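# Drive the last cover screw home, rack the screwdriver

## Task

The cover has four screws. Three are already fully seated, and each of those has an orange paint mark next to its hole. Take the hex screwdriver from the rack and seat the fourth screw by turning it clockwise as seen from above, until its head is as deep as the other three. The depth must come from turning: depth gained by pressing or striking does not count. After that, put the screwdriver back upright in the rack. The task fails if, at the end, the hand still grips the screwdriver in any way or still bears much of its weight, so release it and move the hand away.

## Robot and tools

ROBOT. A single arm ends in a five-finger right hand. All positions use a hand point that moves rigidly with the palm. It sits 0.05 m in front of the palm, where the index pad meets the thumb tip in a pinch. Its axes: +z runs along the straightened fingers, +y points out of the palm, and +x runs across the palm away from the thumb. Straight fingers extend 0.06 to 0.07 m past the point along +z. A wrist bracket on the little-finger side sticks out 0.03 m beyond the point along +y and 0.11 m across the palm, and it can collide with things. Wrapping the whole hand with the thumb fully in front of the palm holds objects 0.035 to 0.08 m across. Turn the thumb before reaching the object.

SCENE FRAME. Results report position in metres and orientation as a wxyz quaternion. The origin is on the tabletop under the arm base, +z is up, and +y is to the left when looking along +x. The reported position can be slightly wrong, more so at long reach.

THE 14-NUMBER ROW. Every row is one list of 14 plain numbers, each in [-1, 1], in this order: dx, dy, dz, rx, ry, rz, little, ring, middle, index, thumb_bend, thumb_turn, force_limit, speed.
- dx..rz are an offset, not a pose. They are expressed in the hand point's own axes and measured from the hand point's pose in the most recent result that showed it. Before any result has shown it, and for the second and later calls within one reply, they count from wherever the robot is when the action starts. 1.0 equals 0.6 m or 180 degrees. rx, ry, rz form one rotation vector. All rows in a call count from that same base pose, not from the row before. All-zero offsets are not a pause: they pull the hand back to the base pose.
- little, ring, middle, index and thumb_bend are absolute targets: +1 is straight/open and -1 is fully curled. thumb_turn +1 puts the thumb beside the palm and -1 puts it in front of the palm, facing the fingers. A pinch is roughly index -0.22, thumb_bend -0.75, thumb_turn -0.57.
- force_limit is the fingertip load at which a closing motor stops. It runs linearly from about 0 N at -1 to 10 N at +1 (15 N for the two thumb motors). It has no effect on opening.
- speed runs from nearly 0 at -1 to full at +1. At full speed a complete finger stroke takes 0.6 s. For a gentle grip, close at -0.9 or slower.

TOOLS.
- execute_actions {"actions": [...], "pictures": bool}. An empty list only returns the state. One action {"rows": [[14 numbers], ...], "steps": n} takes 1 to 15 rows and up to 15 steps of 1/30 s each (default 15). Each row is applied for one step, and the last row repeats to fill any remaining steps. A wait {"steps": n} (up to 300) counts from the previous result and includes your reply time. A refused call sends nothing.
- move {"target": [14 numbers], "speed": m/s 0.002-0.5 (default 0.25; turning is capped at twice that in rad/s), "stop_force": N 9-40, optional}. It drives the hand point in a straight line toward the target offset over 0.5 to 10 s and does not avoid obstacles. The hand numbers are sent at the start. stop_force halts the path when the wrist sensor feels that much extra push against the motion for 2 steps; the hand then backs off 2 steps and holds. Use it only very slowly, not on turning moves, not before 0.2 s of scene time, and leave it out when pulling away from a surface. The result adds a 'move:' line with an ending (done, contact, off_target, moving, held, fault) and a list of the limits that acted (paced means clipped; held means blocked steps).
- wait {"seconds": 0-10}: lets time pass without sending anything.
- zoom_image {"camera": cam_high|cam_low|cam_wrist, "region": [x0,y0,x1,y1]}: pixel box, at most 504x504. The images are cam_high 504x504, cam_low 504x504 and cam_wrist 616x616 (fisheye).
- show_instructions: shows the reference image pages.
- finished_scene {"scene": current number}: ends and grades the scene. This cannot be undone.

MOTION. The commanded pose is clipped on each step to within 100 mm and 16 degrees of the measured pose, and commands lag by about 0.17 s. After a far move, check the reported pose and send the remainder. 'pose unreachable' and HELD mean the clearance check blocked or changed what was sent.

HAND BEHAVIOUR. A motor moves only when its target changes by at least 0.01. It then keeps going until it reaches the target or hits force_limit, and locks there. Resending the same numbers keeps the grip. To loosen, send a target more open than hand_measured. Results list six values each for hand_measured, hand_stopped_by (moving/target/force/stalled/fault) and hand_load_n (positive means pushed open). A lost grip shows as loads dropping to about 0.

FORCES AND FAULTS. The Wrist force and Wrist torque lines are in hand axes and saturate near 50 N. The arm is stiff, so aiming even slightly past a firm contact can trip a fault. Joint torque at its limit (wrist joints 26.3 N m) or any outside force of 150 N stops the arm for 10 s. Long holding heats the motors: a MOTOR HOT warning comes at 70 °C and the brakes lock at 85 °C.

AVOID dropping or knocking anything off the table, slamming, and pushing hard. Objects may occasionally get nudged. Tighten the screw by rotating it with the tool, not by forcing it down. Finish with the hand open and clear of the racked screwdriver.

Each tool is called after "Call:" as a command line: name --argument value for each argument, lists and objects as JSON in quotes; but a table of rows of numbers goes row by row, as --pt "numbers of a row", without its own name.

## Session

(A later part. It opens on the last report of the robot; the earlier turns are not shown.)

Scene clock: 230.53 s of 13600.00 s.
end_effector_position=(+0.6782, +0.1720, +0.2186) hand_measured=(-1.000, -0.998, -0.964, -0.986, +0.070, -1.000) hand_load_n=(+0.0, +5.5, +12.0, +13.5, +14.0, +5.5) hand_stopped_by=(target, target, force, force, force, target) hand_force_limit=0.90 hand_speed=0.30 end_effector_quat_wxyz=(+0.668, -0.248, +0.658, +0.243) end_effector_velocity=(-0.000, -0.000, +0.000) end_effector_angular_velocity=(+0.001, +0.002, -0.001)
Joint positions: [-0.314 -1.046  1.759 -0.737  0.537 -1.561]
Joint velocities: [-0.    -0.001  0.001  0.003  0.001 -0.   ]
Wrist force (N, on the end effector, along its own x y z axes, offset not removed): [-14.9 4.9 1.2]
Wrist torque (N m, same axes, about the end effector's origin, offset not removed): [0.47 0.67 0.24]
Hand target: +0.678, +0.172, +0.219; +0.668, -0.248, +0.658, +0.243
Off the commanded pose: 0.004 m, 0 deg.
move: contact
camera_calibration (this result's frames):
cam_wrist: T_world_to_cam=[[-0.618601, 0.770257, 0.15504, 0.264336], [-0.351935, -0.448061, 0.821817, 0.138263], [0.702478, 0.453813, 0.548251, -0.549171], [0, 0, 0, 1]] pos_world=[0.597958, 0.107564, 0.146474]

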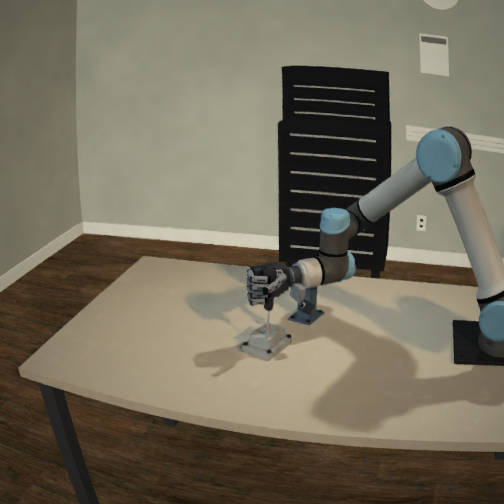

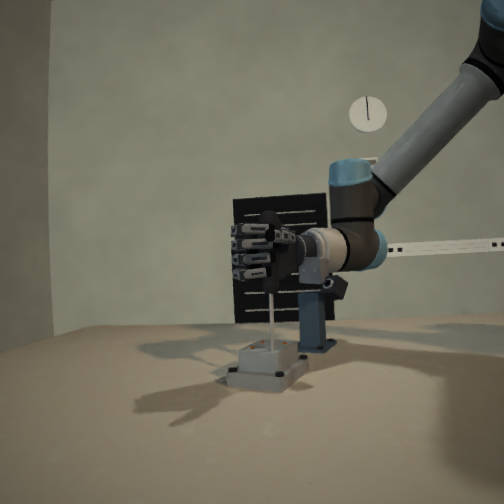

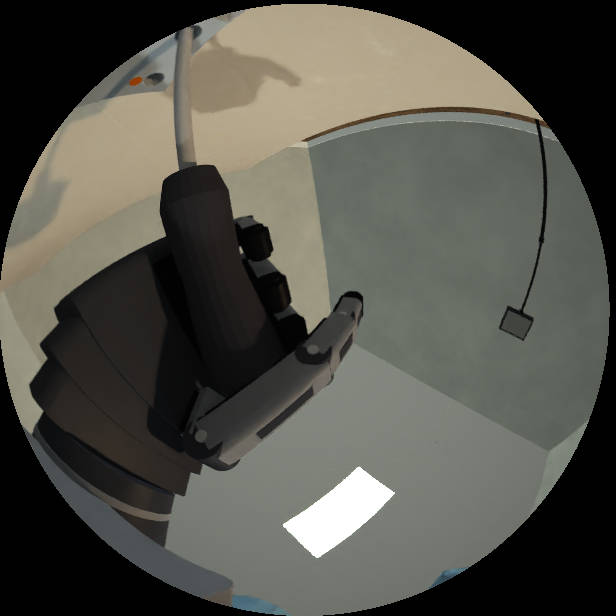

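Call:
move --target '[0,-0.02735,0.01517,0.1111,0,0,-1,-1,-1,-1,-0.7,-1,0.9,0.3]' --speed 0.5

Call:
move --target '[0,-0.02735,0.01517,0.1111,0,0,-1,-1,-1,-1,-0.7,-1,0.9,0.3]' --speed 0.5

Call:
move --target '[0,-0.02735,0.01517,0.1111,0,0,-1,-1,-1,-1,-0.7,-1,0.9,0.3]' --speed 0.5

Call:
move --target '[0,-0.02735,0.01517,0.1111,0,0,-1,-1,-1,-1,-0.7,-1,0.9,0.3]' --speed 0.5

Call:
execute_actions --actions '[{"rows":[[0,0,0,0,0,0,-0.55,-0.55,-0.4,-0.5,0.45,-1,0.9,0.4]],"steps":10}]' --pictures false

Call:
move --target '[0,0.0317,-0.0528,-0.2222,0,0,-0.55,-0.55,-0.4,-0.5,0.45,-1,0.9,0.2]' --speed 0.5

Call:
move --target '[0,0.0322,-0.0516,-0.2211,0,0,-0.55,-0.55,-0.4,-0.5,0.45,-1,0.9,0.2]' --speed 0.5

Call:
execute_actions --actions '[{"rows":[[0,0,0,0,0,0,-1,-1,-1,-1,0.45,-1,0.9,0.3]],"steps":13}]' --pictures false

Call:
execute_actions --actions '[{"rows":[[0,0,0,0,0,0,-1,-1,-1,-1,-0.7,-1,0.9,0.3]],"steps":13}]' --pictures false

Call:
move --target '[0.008,0,0,0,0,0,-1,-1,-1,-1,-0.7,-1,0.9,0.3]' --speed 0.003 --stop_force 9

Scene clock: 233.97 s of 13600.00 s.
end_effector_position=(+0.6957, +0.1655, +0.2190) hand_measured=(-1.000, -0.998, -0.964, -0.986, +0.070, -1.000) hand_load_n=(+0.0, +3.0, +11.5, +15.5, +12.5, +6.5) hand_stopped_by=(target, target, force, force, force, target) hand_force_limit=0.90 hand_speed=0.30 end_effector_quat_wxyz=(+0.701, -0.129, +0.690, +0.126) end_effector_velocity=(+0.001, +0.000, -0.001) end_effector_angular_velocity=(+0.001, -0.000, -0.015)
Joint positions: [-0.227 -1.128  1.9   -0.79   0.972 -1.566]
Joint velocities: [ 0.006 -0.     0.003 -0.004  0.022  0.001]
Wrist force (N, on the end effector, along its own x y z axes, offset not removed): [-9.2 2.6 -1.3]
Wrist torque (N m, same axes, about the end effector's origin, offset not removed): [0.47 0.85 -0.08]
Hand target: +0.696, +0.166, +0.219; +0.701, -0.128, +0.690, +0.125
Off the commanded pose: 0.000 m, 0 deg.
move: done
camera_calibration (this result's frames):
cam_wrist: T_world_to_cam=[[-0.319968, 0.933895, 0.159567, 0.0442864], [-0.484796, -0.30609, 0.819318, 0.210684], [0.813999, 0.184798, 0.550687, -0.592351], [0, 0, 0, 1]] pos_world=[0.598482, 0.132594, 0.146516]

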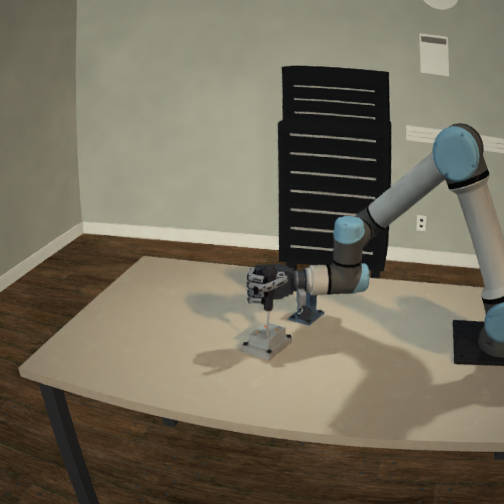

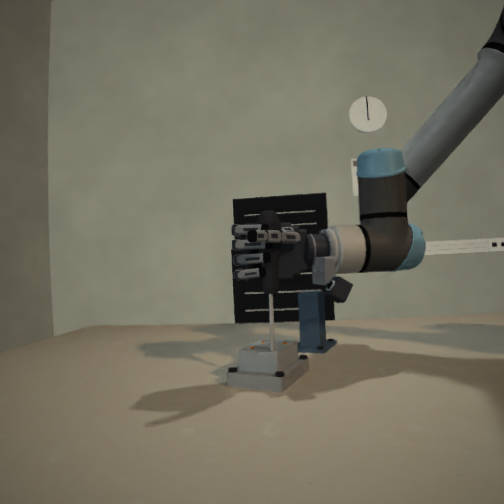

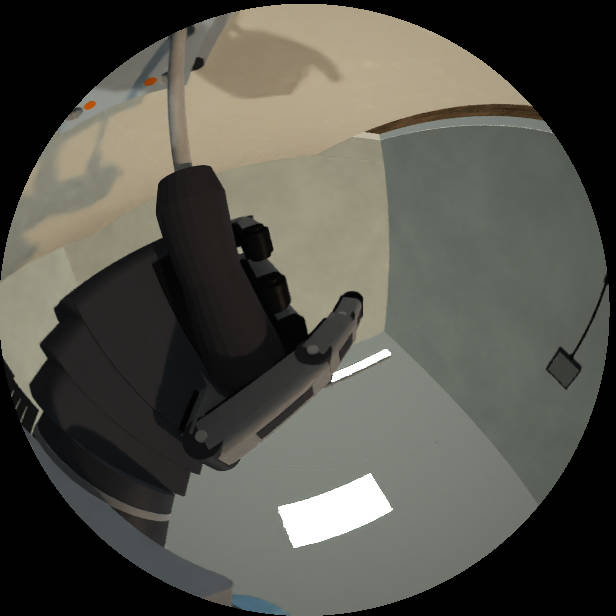

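Scene clock: 235.07 s of 13600.00 s.
end_effector_position=(+0.7099, +0.1535, +0.2193) hand_measured=(-1.000, -0.998, -0.964, -0.986, +0.070, -1.000) hand_load_n=(+0.0, +1.5, +11.0, +17.5, +11.0, +6.5) hand_stopped_by=(target, target, force, force, force, target) hand_force_limit=0.90 hand_speed=0.30 end_effector_quat_wxyz=(+0.713, -0.006, +0.701, +0.005) end_effector_velocity=(+0.001, +0.000, +0.000) end_effector_angular_velocity=(+0.001, +0.000, -0.015)
Joint positions: [-0.086 -1.154  1.943 -0.806  1.459 -1.569]
Joint velocities: [ 0.009  0.002 -0.003  0.002  0.025  0.001]
Wrist force (N, on the end effector, along its own x y z axes, offset not removed): [-3.7 0.5 -2.2]
Wrist torque (N m, same axes, about the end effector's origin, offset not removed): [0.36 0.69 -0.36]
Hand target: +0.710, +0.153, +0.219; +0.713, -0.005, +0.701, +0.004
Off the commanded pose: 0.000 m, 0 deg.
move: done
camera_calibration (this result's frames):
cam_wrist: T_world_to_cam=[[0.0163606, 0.986152, 0.165035, -0.187952], [-0.561437, -0.127519, 0.817635, 0.241044], [0.827358, -0.106034, 0.551576, -0.566915], [0, 0, 0, 1]] pos_world=[0.607447, 0.155974, 0.146629]

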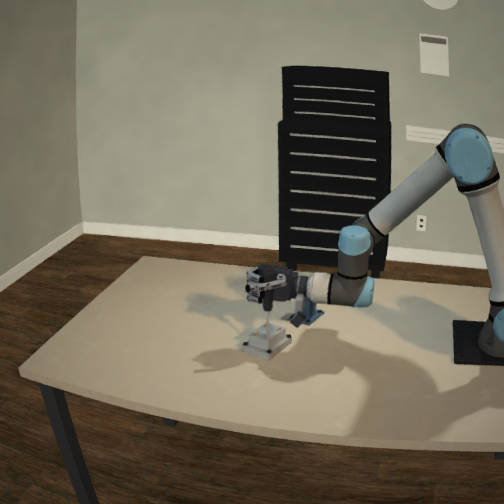

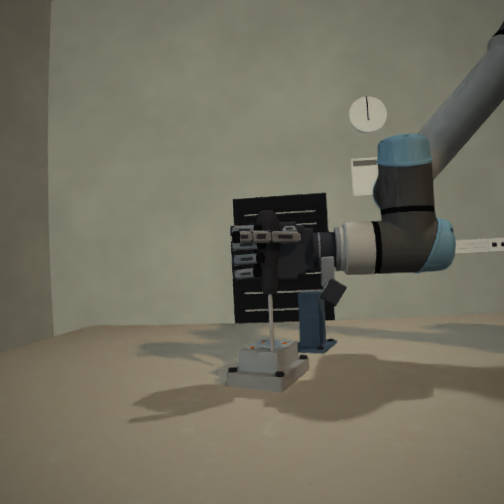

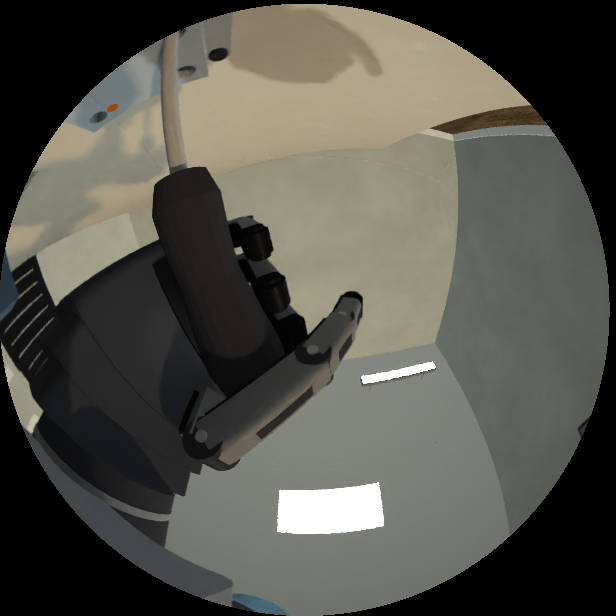

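Scene clock: 236.17 s of 13600.00 s.
end_effector_position=(+0.7192, +0.1373, +0.2195) hand_measured=(-1.000, -0.998, -0.964, -0.984, +0.070, -1.000) hand_load_n=(+0.0, +0.5, +11.0, +20.0, +10.5, +5.5) hand_stopped_by=(target, target, force, force, force, target) hand_force_limit=0.90 hand_speed=0.30 end_effector_quat_wxyz=(+0.703, +0.117, +0.691, -0.117) end_effector_velocity=(+0.001, -0.001, -0.000) end_effector_angular_velocity=(+0.002, +0.001, -0.016)
Joint positions: [ 0.071 -1.114  1.878 -0.782  1.963 -1.572]
Joint velocities: [ 0.007  0.005 -0.007  0.004  0.023  0.002]
Wrist force (N, on the end effector, along its own x y z axes, offset not removed): [1.9 -2.7 -1.9]
Wrist torque (N m, same axes, about the end effector's origin, offset not removed): [0.12 0.37 -0.63]
Hand target: +0.719, +0.137, +0.219; +0.703, +0.118, +0.691, -0.117
Off the commanded pose: 0.000 m, 0 deg.
move: done
camera_calibration (this result's frames):
cam_wrist: T_world_to_cam=[[0.350356, 0.920946, 0.170611, -0.40469], [-0.572781, 0.0665483, 0.817002, 0.225716], [0.741062, -0.383965, 0.550816, -0.476011], [0, 0, 0, 1]] pos_world=[0.623825, 0.174906, 0.146829]

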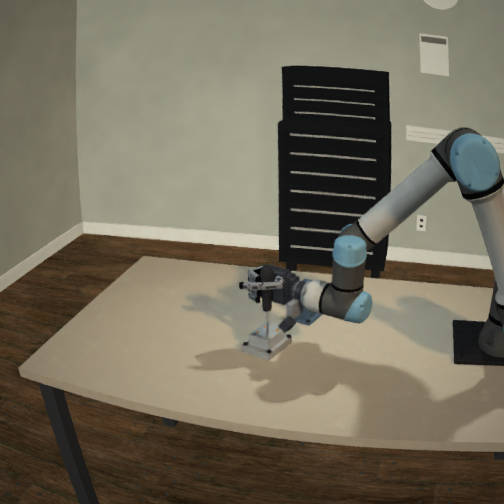

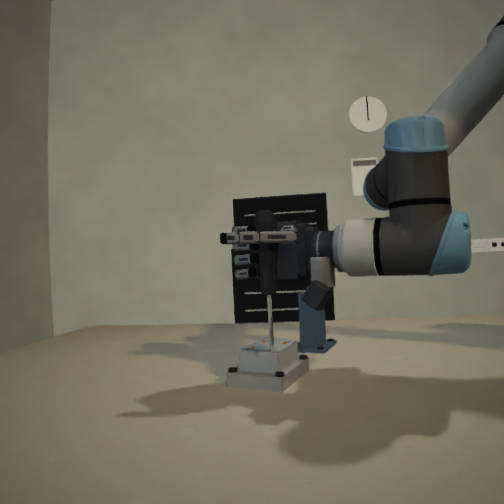

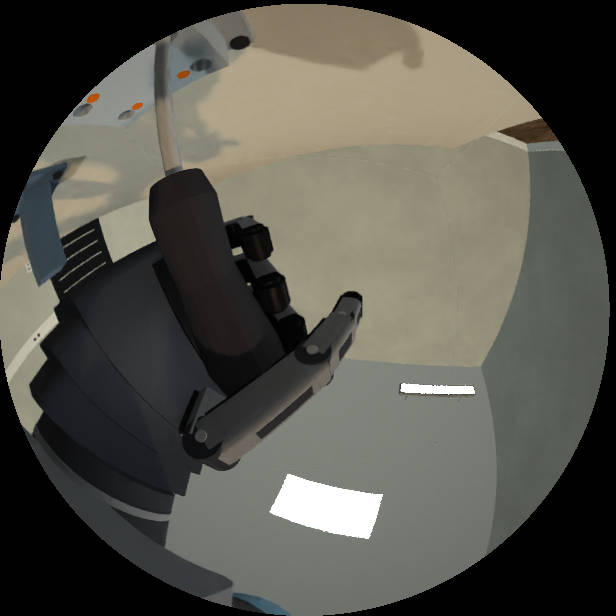

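Scene clock: 237.27 s of 13600.00 s.
end_effector_position=(+0.7225, +0.1189, +0.2195) hand_measured=(-1.000, -1.000, -0.964, -0.984, +0.070, -1.000) hand_load_n=(+0.0, +0.0, +10.5, +21.5, +10.5, +5.0) hand_stopped_by=(target, target, force, force, force, target) hand_force_limit=0.90 hand_speed=0.30 end_effector_quat_wxyz=(+0.673, +0.237, +0.661, -0.234) end_effector_velocity=(+0.001, -0.001, +0.001) end_effector_angular_velocity=(+0.002, +0.000, -0.015)
Joint positions: [ 0.198 -1.022  1.72  -0.72   2.438 -1.577]
Joint velocities: [ 0.004  0.006 -0.013  0.009  0.019  0.002]
Wrist force (N, on the end effector, along its own x y z axes, offset not removed): [1.9 -3.4 -3.4]
Wrist torque (N m, same axes, about the end effector's origin, offset not removed): [0.28 0.61 -1.06]
Hand target: +0.723, +0.119, +0.220; +0.672, +0.238, +0.661, -0.235
Off the commanded pose: 0.000 m, 0 deg.
move: done
camera_calibration (this result's frames):
cam_wrist: T_world_to_cam=[[0.642317, 0.745998, 0.17583, -0.58017], [-0.517573, 0.252983, 0.817385, 0.166604], [0.565285, -0.616025, 0.548603, -0.330404], [0, 0, 0, 1]] pos_world=[0.645655, 0.187121, 0.147093]

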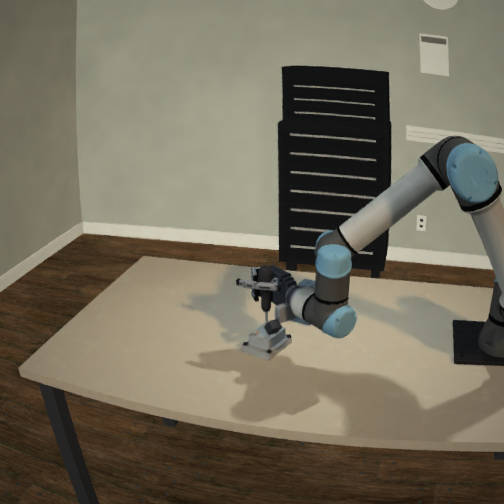

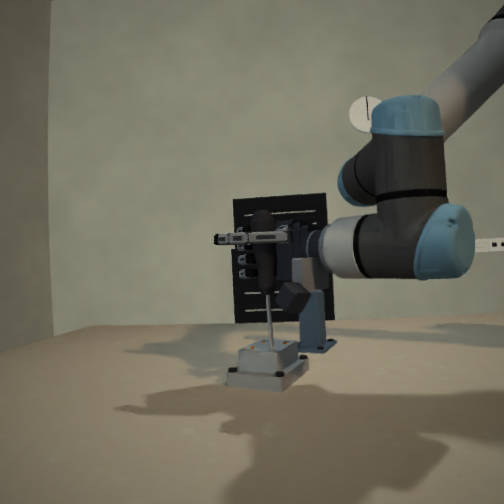

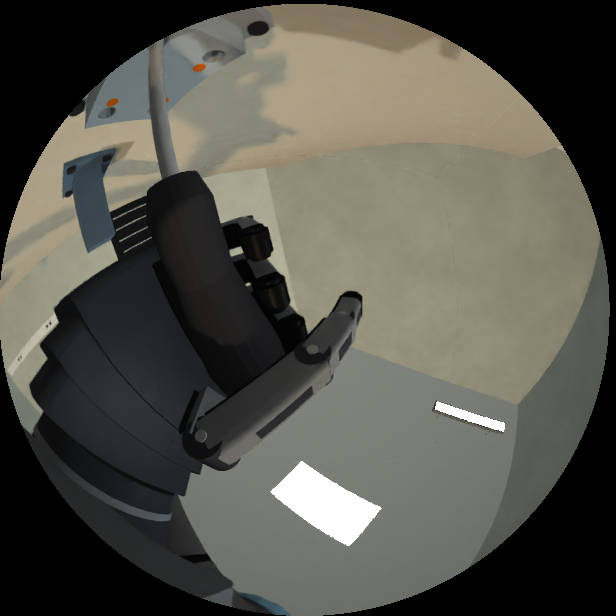

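Scene clock: 237.60 s of 13600.00 s.
end_effector_position=(+0.7225, +0.1190, +0.2196) hand_measured=(-0.550, -0.550, -0.428, -0.502, +0.402, -1.000) hand_load_n=(+0.0, +0.0, +0.5, +0.0, +0.0, +0.0) hand_stopped_by=(moving, moving, moving, moving, moving, target) hand_force_limit=0.90 hand_speed=0.40 end_effector_quat_wxyz=(+0.673, +0.237, +0.661, -0.234) end_effector_velocity=(+0.000, +0.001, +0.001) end_effector_angular_velocity=(+0.000, -0.002, +0.002)
Joint positions: [ 0.198 -1.022  1.719 -0.719  2.438 -1.576]
Joint velocities: [ 0.001 -0.    -0.    -0.002 -0.001 -0.   ]
Wrist force (N, on the end effector, along its own x y z axes, offset not removed): [0.2 1.1 1.0]
Wrist torque (N m, same axes, about the end effector's origin, offset not removed): [0.18 -0.02 0.00]
Hand target: +0.722, +0.119, +0.220; +0.673, +0.237, +0.661, -0.234
Off the commanded pose: 0.000 m, 0 deg.
Steps of this call (steps 1 to 10: all 10 steps of this action). Readings (end_effector_position | what the end effector reports):
1: (+0.7225, +0.1189, +0.2195) | hand_measured=(-1.000, -1.000, -0.964, -0.984, +0.070, -1.000) hand_load_n=(+0.0, +0.0, +10.5, +21.5, +10.5, +5.0) hand_stopped_by=(moving, moving, moving, moving, moving, target) hand_force_limit=0.90 hand_speed=0.40
2: (+0.7225, +0.1189, +0.2195) | hand_measured=(-1.000, -1.000, -0.964, -0.984, +0.070, -1.000) hand_load_n=(+0.0, +0.0, +10.5, +21.5, +10.5, +5.0) hand_stopped_by=(moving, moving, moving, moving, moving, target) hand_force_limit=0.90 hand_speed=0.40
4: (+0.7225, +0.1189, +0.2195) | hand_measured=(-0.930, -0.928, -0.898, -0.916, +0.110, -1.000) hand_load_n=(+0.0, +0.0, -8.0, +1.0, +6.0, +3.5) hand_stopped_by=(moving, moving, moving, moving, moving, target) hand_force_limit=0.90 hand_speed=0.40
8: (+0.7225, +0.1190, +0.2195) | hand_measured=(-0.618, -0.618, -0.584, -0.606, +0.304, -1.000) hand_load_n=(+0.0, +0.0, +0.0, +0.0, +0.0, +0.0) hand_stopped_by=(moving, moving, moving, moving, moving, target) hand_force_limit=0.90 hand_speed=0.40
10: the state above

Scene clock: 239.30 s of 13600.00 s.
end_effector_position=(+0.7096, +0.1536, +0.2193) hand_measured=(-0.550, -0.550, -0.400, -0.500, +0.450, -1.000) hand_load_n=(+0.0, +0.0, +0.0, +0.0, +0.0, +0.0) hand_stopped_by=(target, target, target, target, target, target) hand_force_limit=0.90 hand_speed=0.20 end_effector_quat_wxyz=(+0.713, -0.007, +0.701, +0.005) end_effector_velocity=(+0.001, +0.000, +0.000) end_effector_angular_velocity=(-0.001, -0.001, +0.016)
Joint positions: [-0.087 -1.154  1.944 -0.807  1.456 -1.569]
Joint velocities: [-0.007  0.002 -0.004  0.001 -0.023 -0.   ]
Wrist force (N, on the end effector, along its own x y z axes, offset not removed): [-0.9 2.3 0.9]
Wrist torque (N m, same axes, about the end effector's origin, offset not removed): [0.35 0.13 -0.03]
Hand target: +0.710, +0.154, +0.219; +0.713, -0.007, +0.701, +0.006
Off the commanded pose: 0.000 m, 0 deg.
move: done
camera_calibration (this result's frames):
cam_wrist: T_world_to_cam=[[0.0142656, 0.98622, 0.164824, -0.186596], [-0.561464, -0.128498, 0.817463, 0.241033], [0.827378, -0.104204, 0.551894, -0.566958], [0, 0, 0, 1]] pos_world=[0.607082, 0.155918, 0.14662]

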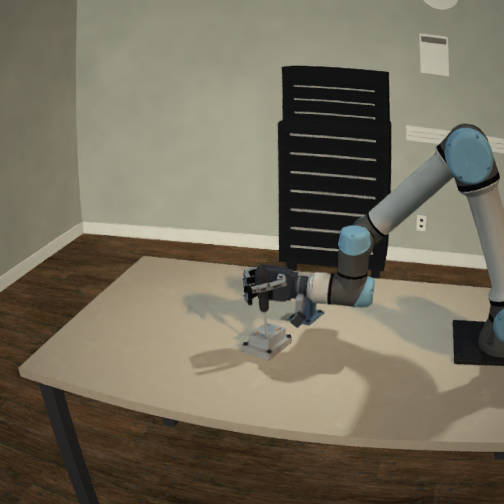

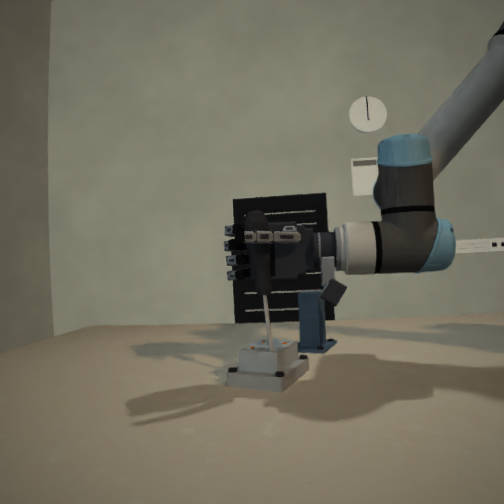

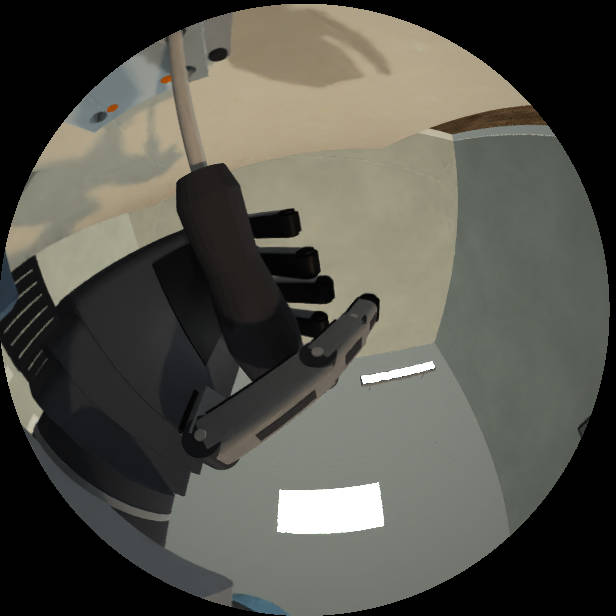

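Scene clock: 240.73 s of 13600.00 s.
end_effector_position=(+0.6781, +0.1722, +0.2186) hand_measured=(-0.550, -0.550, -0.400, -0.500, +0.450, -1.000) hand_load_n=(+0.0, +0.0, +0.0, +0.0, +0.0, +0.0) hand_stopped_by=(target, target, target, target, target, target) hand_force_limit=0.90 hand_speed=0.20 end_effector_quat_wxyz=(+0.668, -0.248, +0.658, +0.243) end_effector_velocity=(-0.000, +0.002, +0.000) end_effector_angular_velocity=(-0.003, +0.001, +0.019)
Joint positions: [-0.314 -1.046  1.759 -0.738  0.537 -1.561]
Joint velocities: [-0.     0.006 -0.015  0.013 -0.019 -0.005]
Wrist force (N, on the end effector, along its own x y z axes, offset not removed): [0.7 2.6 1.4]
Wrist torque (N m, same axes, about the end effector's origin, offset not removed): [0.38 -0.21 0.06]
Hand target: +0.678, +0.172, +0.219; +0.668, -0.249, +0.658, +0.244
Off the commanded pose: 0.000 m, 0 deg.
move: done
camera_calibration (this result's frames):
cam_wrist: T_world_to_cam=[[-0.618842, 0.770135, 0.154682, 0.264403], [-0.352254, -0.448086, 0.821666, 0.138561], [0.702105, 0.453995, 0.548578, -0.549067], [0, 0, 0, 1]] pos_world=[0.597935, 0.107735, 0.146457]

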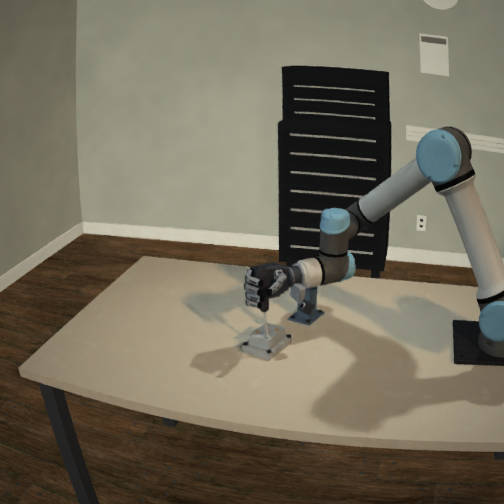

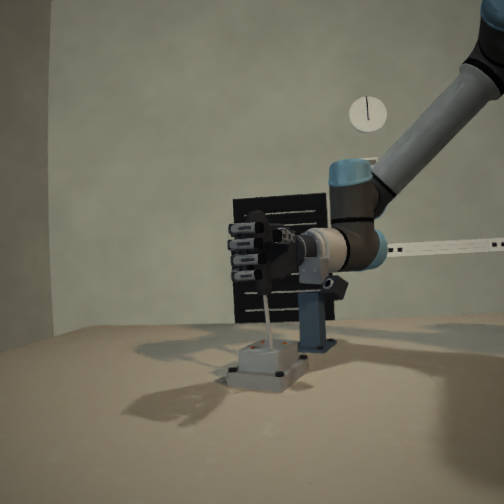

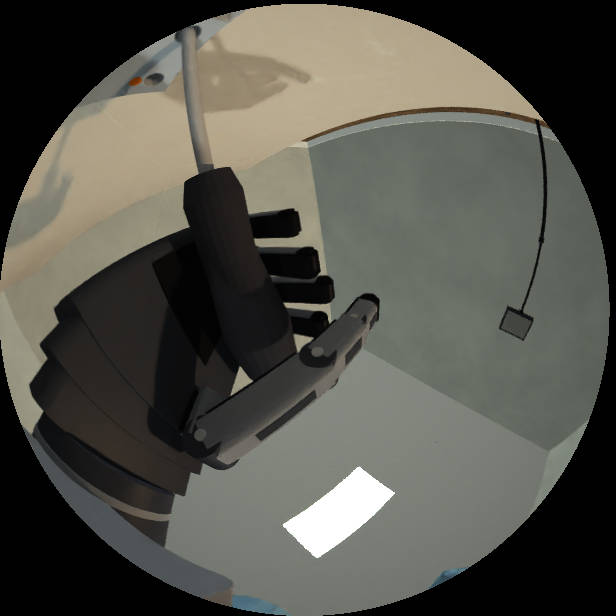

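Scene clock: 241.17 s of 13600.00 s.
end_effector_position=(+0.6782, +0.1721, +0.2187) hand_measured=(-1.000, -1.000, -0.964, -0.986, +0.450, -1.000) hand_load_n=(+0.0, +4.0, +10.5, +11.0, +1.5, +0.0) hand_stopped_by=(target, target, force, force, target, target) hand_force_limit=0.90 hand_speed=0.30 end_effector_quat_wxyz=(+0.668, -0.248, +0.658, +0.243) end_effector_velocity=(-0.000, -0.001, +0.000) end_effector_angular_velocity=(-0.000, -0.001, -0.002)
Joint positions: [-0.314 -1.046  1.759 -0.738  0.537 -1.561]
Joint velocities: [-0.001 -0.001  0.001 -0.002  0.001 -0.   ]
Wrist force (N, on the end effector, along its own x y z axes, offset not removed): [-0.4 1.5 0.2]
Wrist torque (N m, same axes, about the end effector's origin, offset not removed): [0.22 0.04 0.09]
Hand target: +0.678, +0.172, +0.219; +0.668, -0.248, +0.658, +0.243
Off the commanded pose: 0.000 m, 0 deg.
Steps of this call (steps 1 to 13: all 13 steps of this action). Readings (end_effector_position | what the end effector reports):
1: (+0.6781, +0.1722, +0.2186) | hand_measured=(-0.550, -0.550, -0.400, -0.500, +0.450, -1.000) hand_load_n=(+0.0, +0.0, +0.0, +0.0, +0.0, +0.0) hand_stopped_by=(moving, moving, moving, moving, target, target) hand_force_limit=0.90 hand_speed=0.30
2: (+0.6781, +0.1722, +0.2186) | hand_measured=(-0.550, -0.550, -0.400, -0.500, +0.450, -1.000) hand_load_n=(+0.0, +0.0, +0.0, +0.0, +0.0, +0.0) hand_stopped_by=(moving, moving, moving, moving, target, target) hand_force_limit=0.90 hand_speed=0.30
4: (+0.6781, +0.1722, +0.2186) | hand_measured=(-0.616, -0.616, -0.466, -0.566, +0.450, -1.000) hand_load_n=(+0.0, +0.0, +0.0, +0.0, +0.0, +0.0) hand_stopped_by=(moving, moving, moving, moving, target, target) hand_force_limit=0.90 hand_speed=0.30
8: (+0.6782, +0.1722, +0.2187) | hand_measured=(-0.904, -0.904, -0.754, -0.854, +0.450, -1.000) hand_load_n=(+0.0, +1.0, +0.0, +0.5, +0.0, +0.0) hand_stopped_by=(moving, moving, moving, moving, target, target) hand_force_limit=0.90 hand_speed=0.30
13: the state above

Scene clock: 241.60 s of 13600.00 s.
end_effector_position=(+0.6782, +0.1721, +0.2187) hand_measured=(-1.000, -0.998, -0.964, -0.986, +0.066, -1.000) hand_load_n=(+0.0, +5.5, +11.5, +13.0, +14.0, +4.0) hand_stopped_by=(target, target, force, force, force, target) hand_force_limit=0.90 hand_speed=0.30 end_effector_quat_wxyz=(+0.668, -0.248, +0.658, +0.243) end_effector_velocity=(+0.000, -0.000, -0.000) end_effector_angular_velocity=(+0.000, +0.001, -0.001)
Joint positions: [-0.314 -1.046  1.759 -0.738  0.537 -1.561]
Joint velocities: [-0.001  0.    -0.     0.001  0.     0.   ]
Wrist force (N, on the end effector, along its own x y z axes, offset not removed): [0.7 5.1 0.3]
Wrist torque (N m, same axes, about the end effector's origin, offset not removed): [0.60 0.07 0.60]
Hand target: +0.678, +0.172, +0.219; +0.668, -0.248, +0.658, +0.243
Off the commanded pose: 0.000 m, 0 deg.
Steps of this call (steps 1 to 13: all 13 steps of this action). Readings (end_effector_position | what the end effector reports):
1: (+0.6782, +0.1721, +0.2187) | hand_measured=(-1.000, -0.998, -0.964, -0.986, +0.450, -1.000) hand_load_n=(+0.0, +4.0, +10.5, +11.0, +1.5, +0.0) hand_stopped_by=(target, target, force, force, moving, target) hand_force_limit=0.90 hand_speed=0.30
2: (+0.6782, +0.1721, +0.2187) | hand_measured=(-1.000, -0.998, -0.964, -0.986, +0.450, -1.000) hand_load_n=(+0.0, +4.0, +10.5, +11.0, +1.5, +0.0) hand_stopped_by=(target, target, force, force, moving, target) hand_force_limit=0.90 hand_speed=0.30
4: (+0.6782, +0.1721, +0.2187) | hand_measured=(-1.000, -0.998, -0.964, -0.986, +0.412, -1.000) hand_load_n=(+0.0, +4.0, +10.5, +11.0, +2.5, +0.5) hand_stopped_by=(target, target, force, force, moving, target) hand_force_limit=0.90 hand_speed=0.30
8: (+0.6782, +0.1721, +0.2187) | hand_measured=(-1.000, -0.998, -0.964, -0.986, +0.238, -1.000) hand_load_n=(+0.0, +4.0, +10.0, +10.5, +10.0, +2.5) hand_stopped_by=(target, target, force, force, moving, target) hand_force_limit=0.90 hand_speed=0.30
13: the state above

Scene clock: 242.37 s of 13600.00 s.
end_effector_position=(+0.6782, +0.1721, +0.2183) hand_measured=(-1.000, -0.998, -0.964, -0.986, +0.068, -1.000) hand_load_n=(+0.0, +5.5, +12.0, +13.5, +14.0, +5.5) hand_stopped_by=(target, target, force, force, force, target) hand_force_limit=0.90 hand_speed=0.30 end_effector_quat_wxyz=(+0.669, -0.248, +0.658, +0.243) end_effector_velocity=(-0.000, -0.000, +0.001) end_effector_angular_velocity=(+0.000, +0.001, -0.000)
Joint positions: [-0.314 -1.046  1.759 -0.74   0.537 -1.561]
Joint velocities: [-0.001 -0.001  0.     0.002 -0.    -0.   ]
Wrist force (N, on the end effector, along its own x y z axes, offset not removed): [-16.5 5.0 0.3]
Wrist torque (N m, same axes, about the end effector's origin, offset not removed): [0.51 0.82 0.14]
Hand target: +0.678, +0.172, +0.218; +0.668, -0.248, +0.658, +0.243
Off the commanded pose: 0.004 m, 0 deg.
move: contact
camera_calibration (this result's frames):
cam_wrist: T_world_to_cam=[[-0.618942, 0.770182, 0.15405, 0.264782], [-0.352781, -0.447836, 0.821577, 0.139222], [0.701752, 0.454162, 0.54889, -0.548782], [0, 0, 0, 1]] pos_world=[0.598109, 0.107655, 0.14605]

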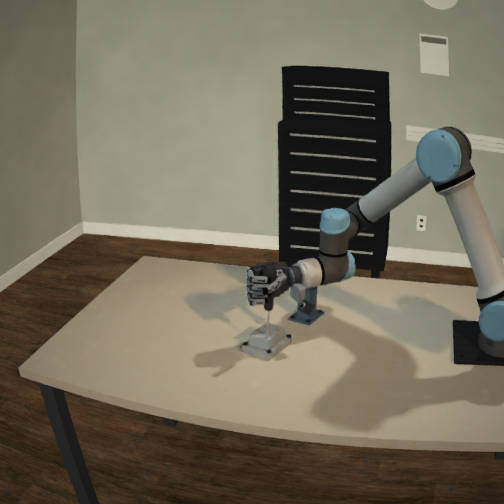

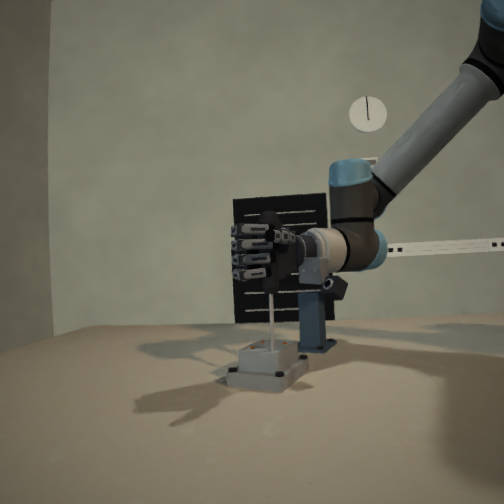

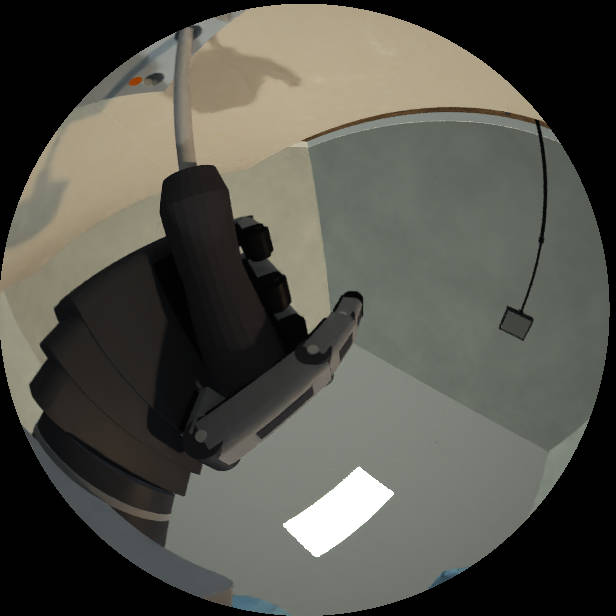

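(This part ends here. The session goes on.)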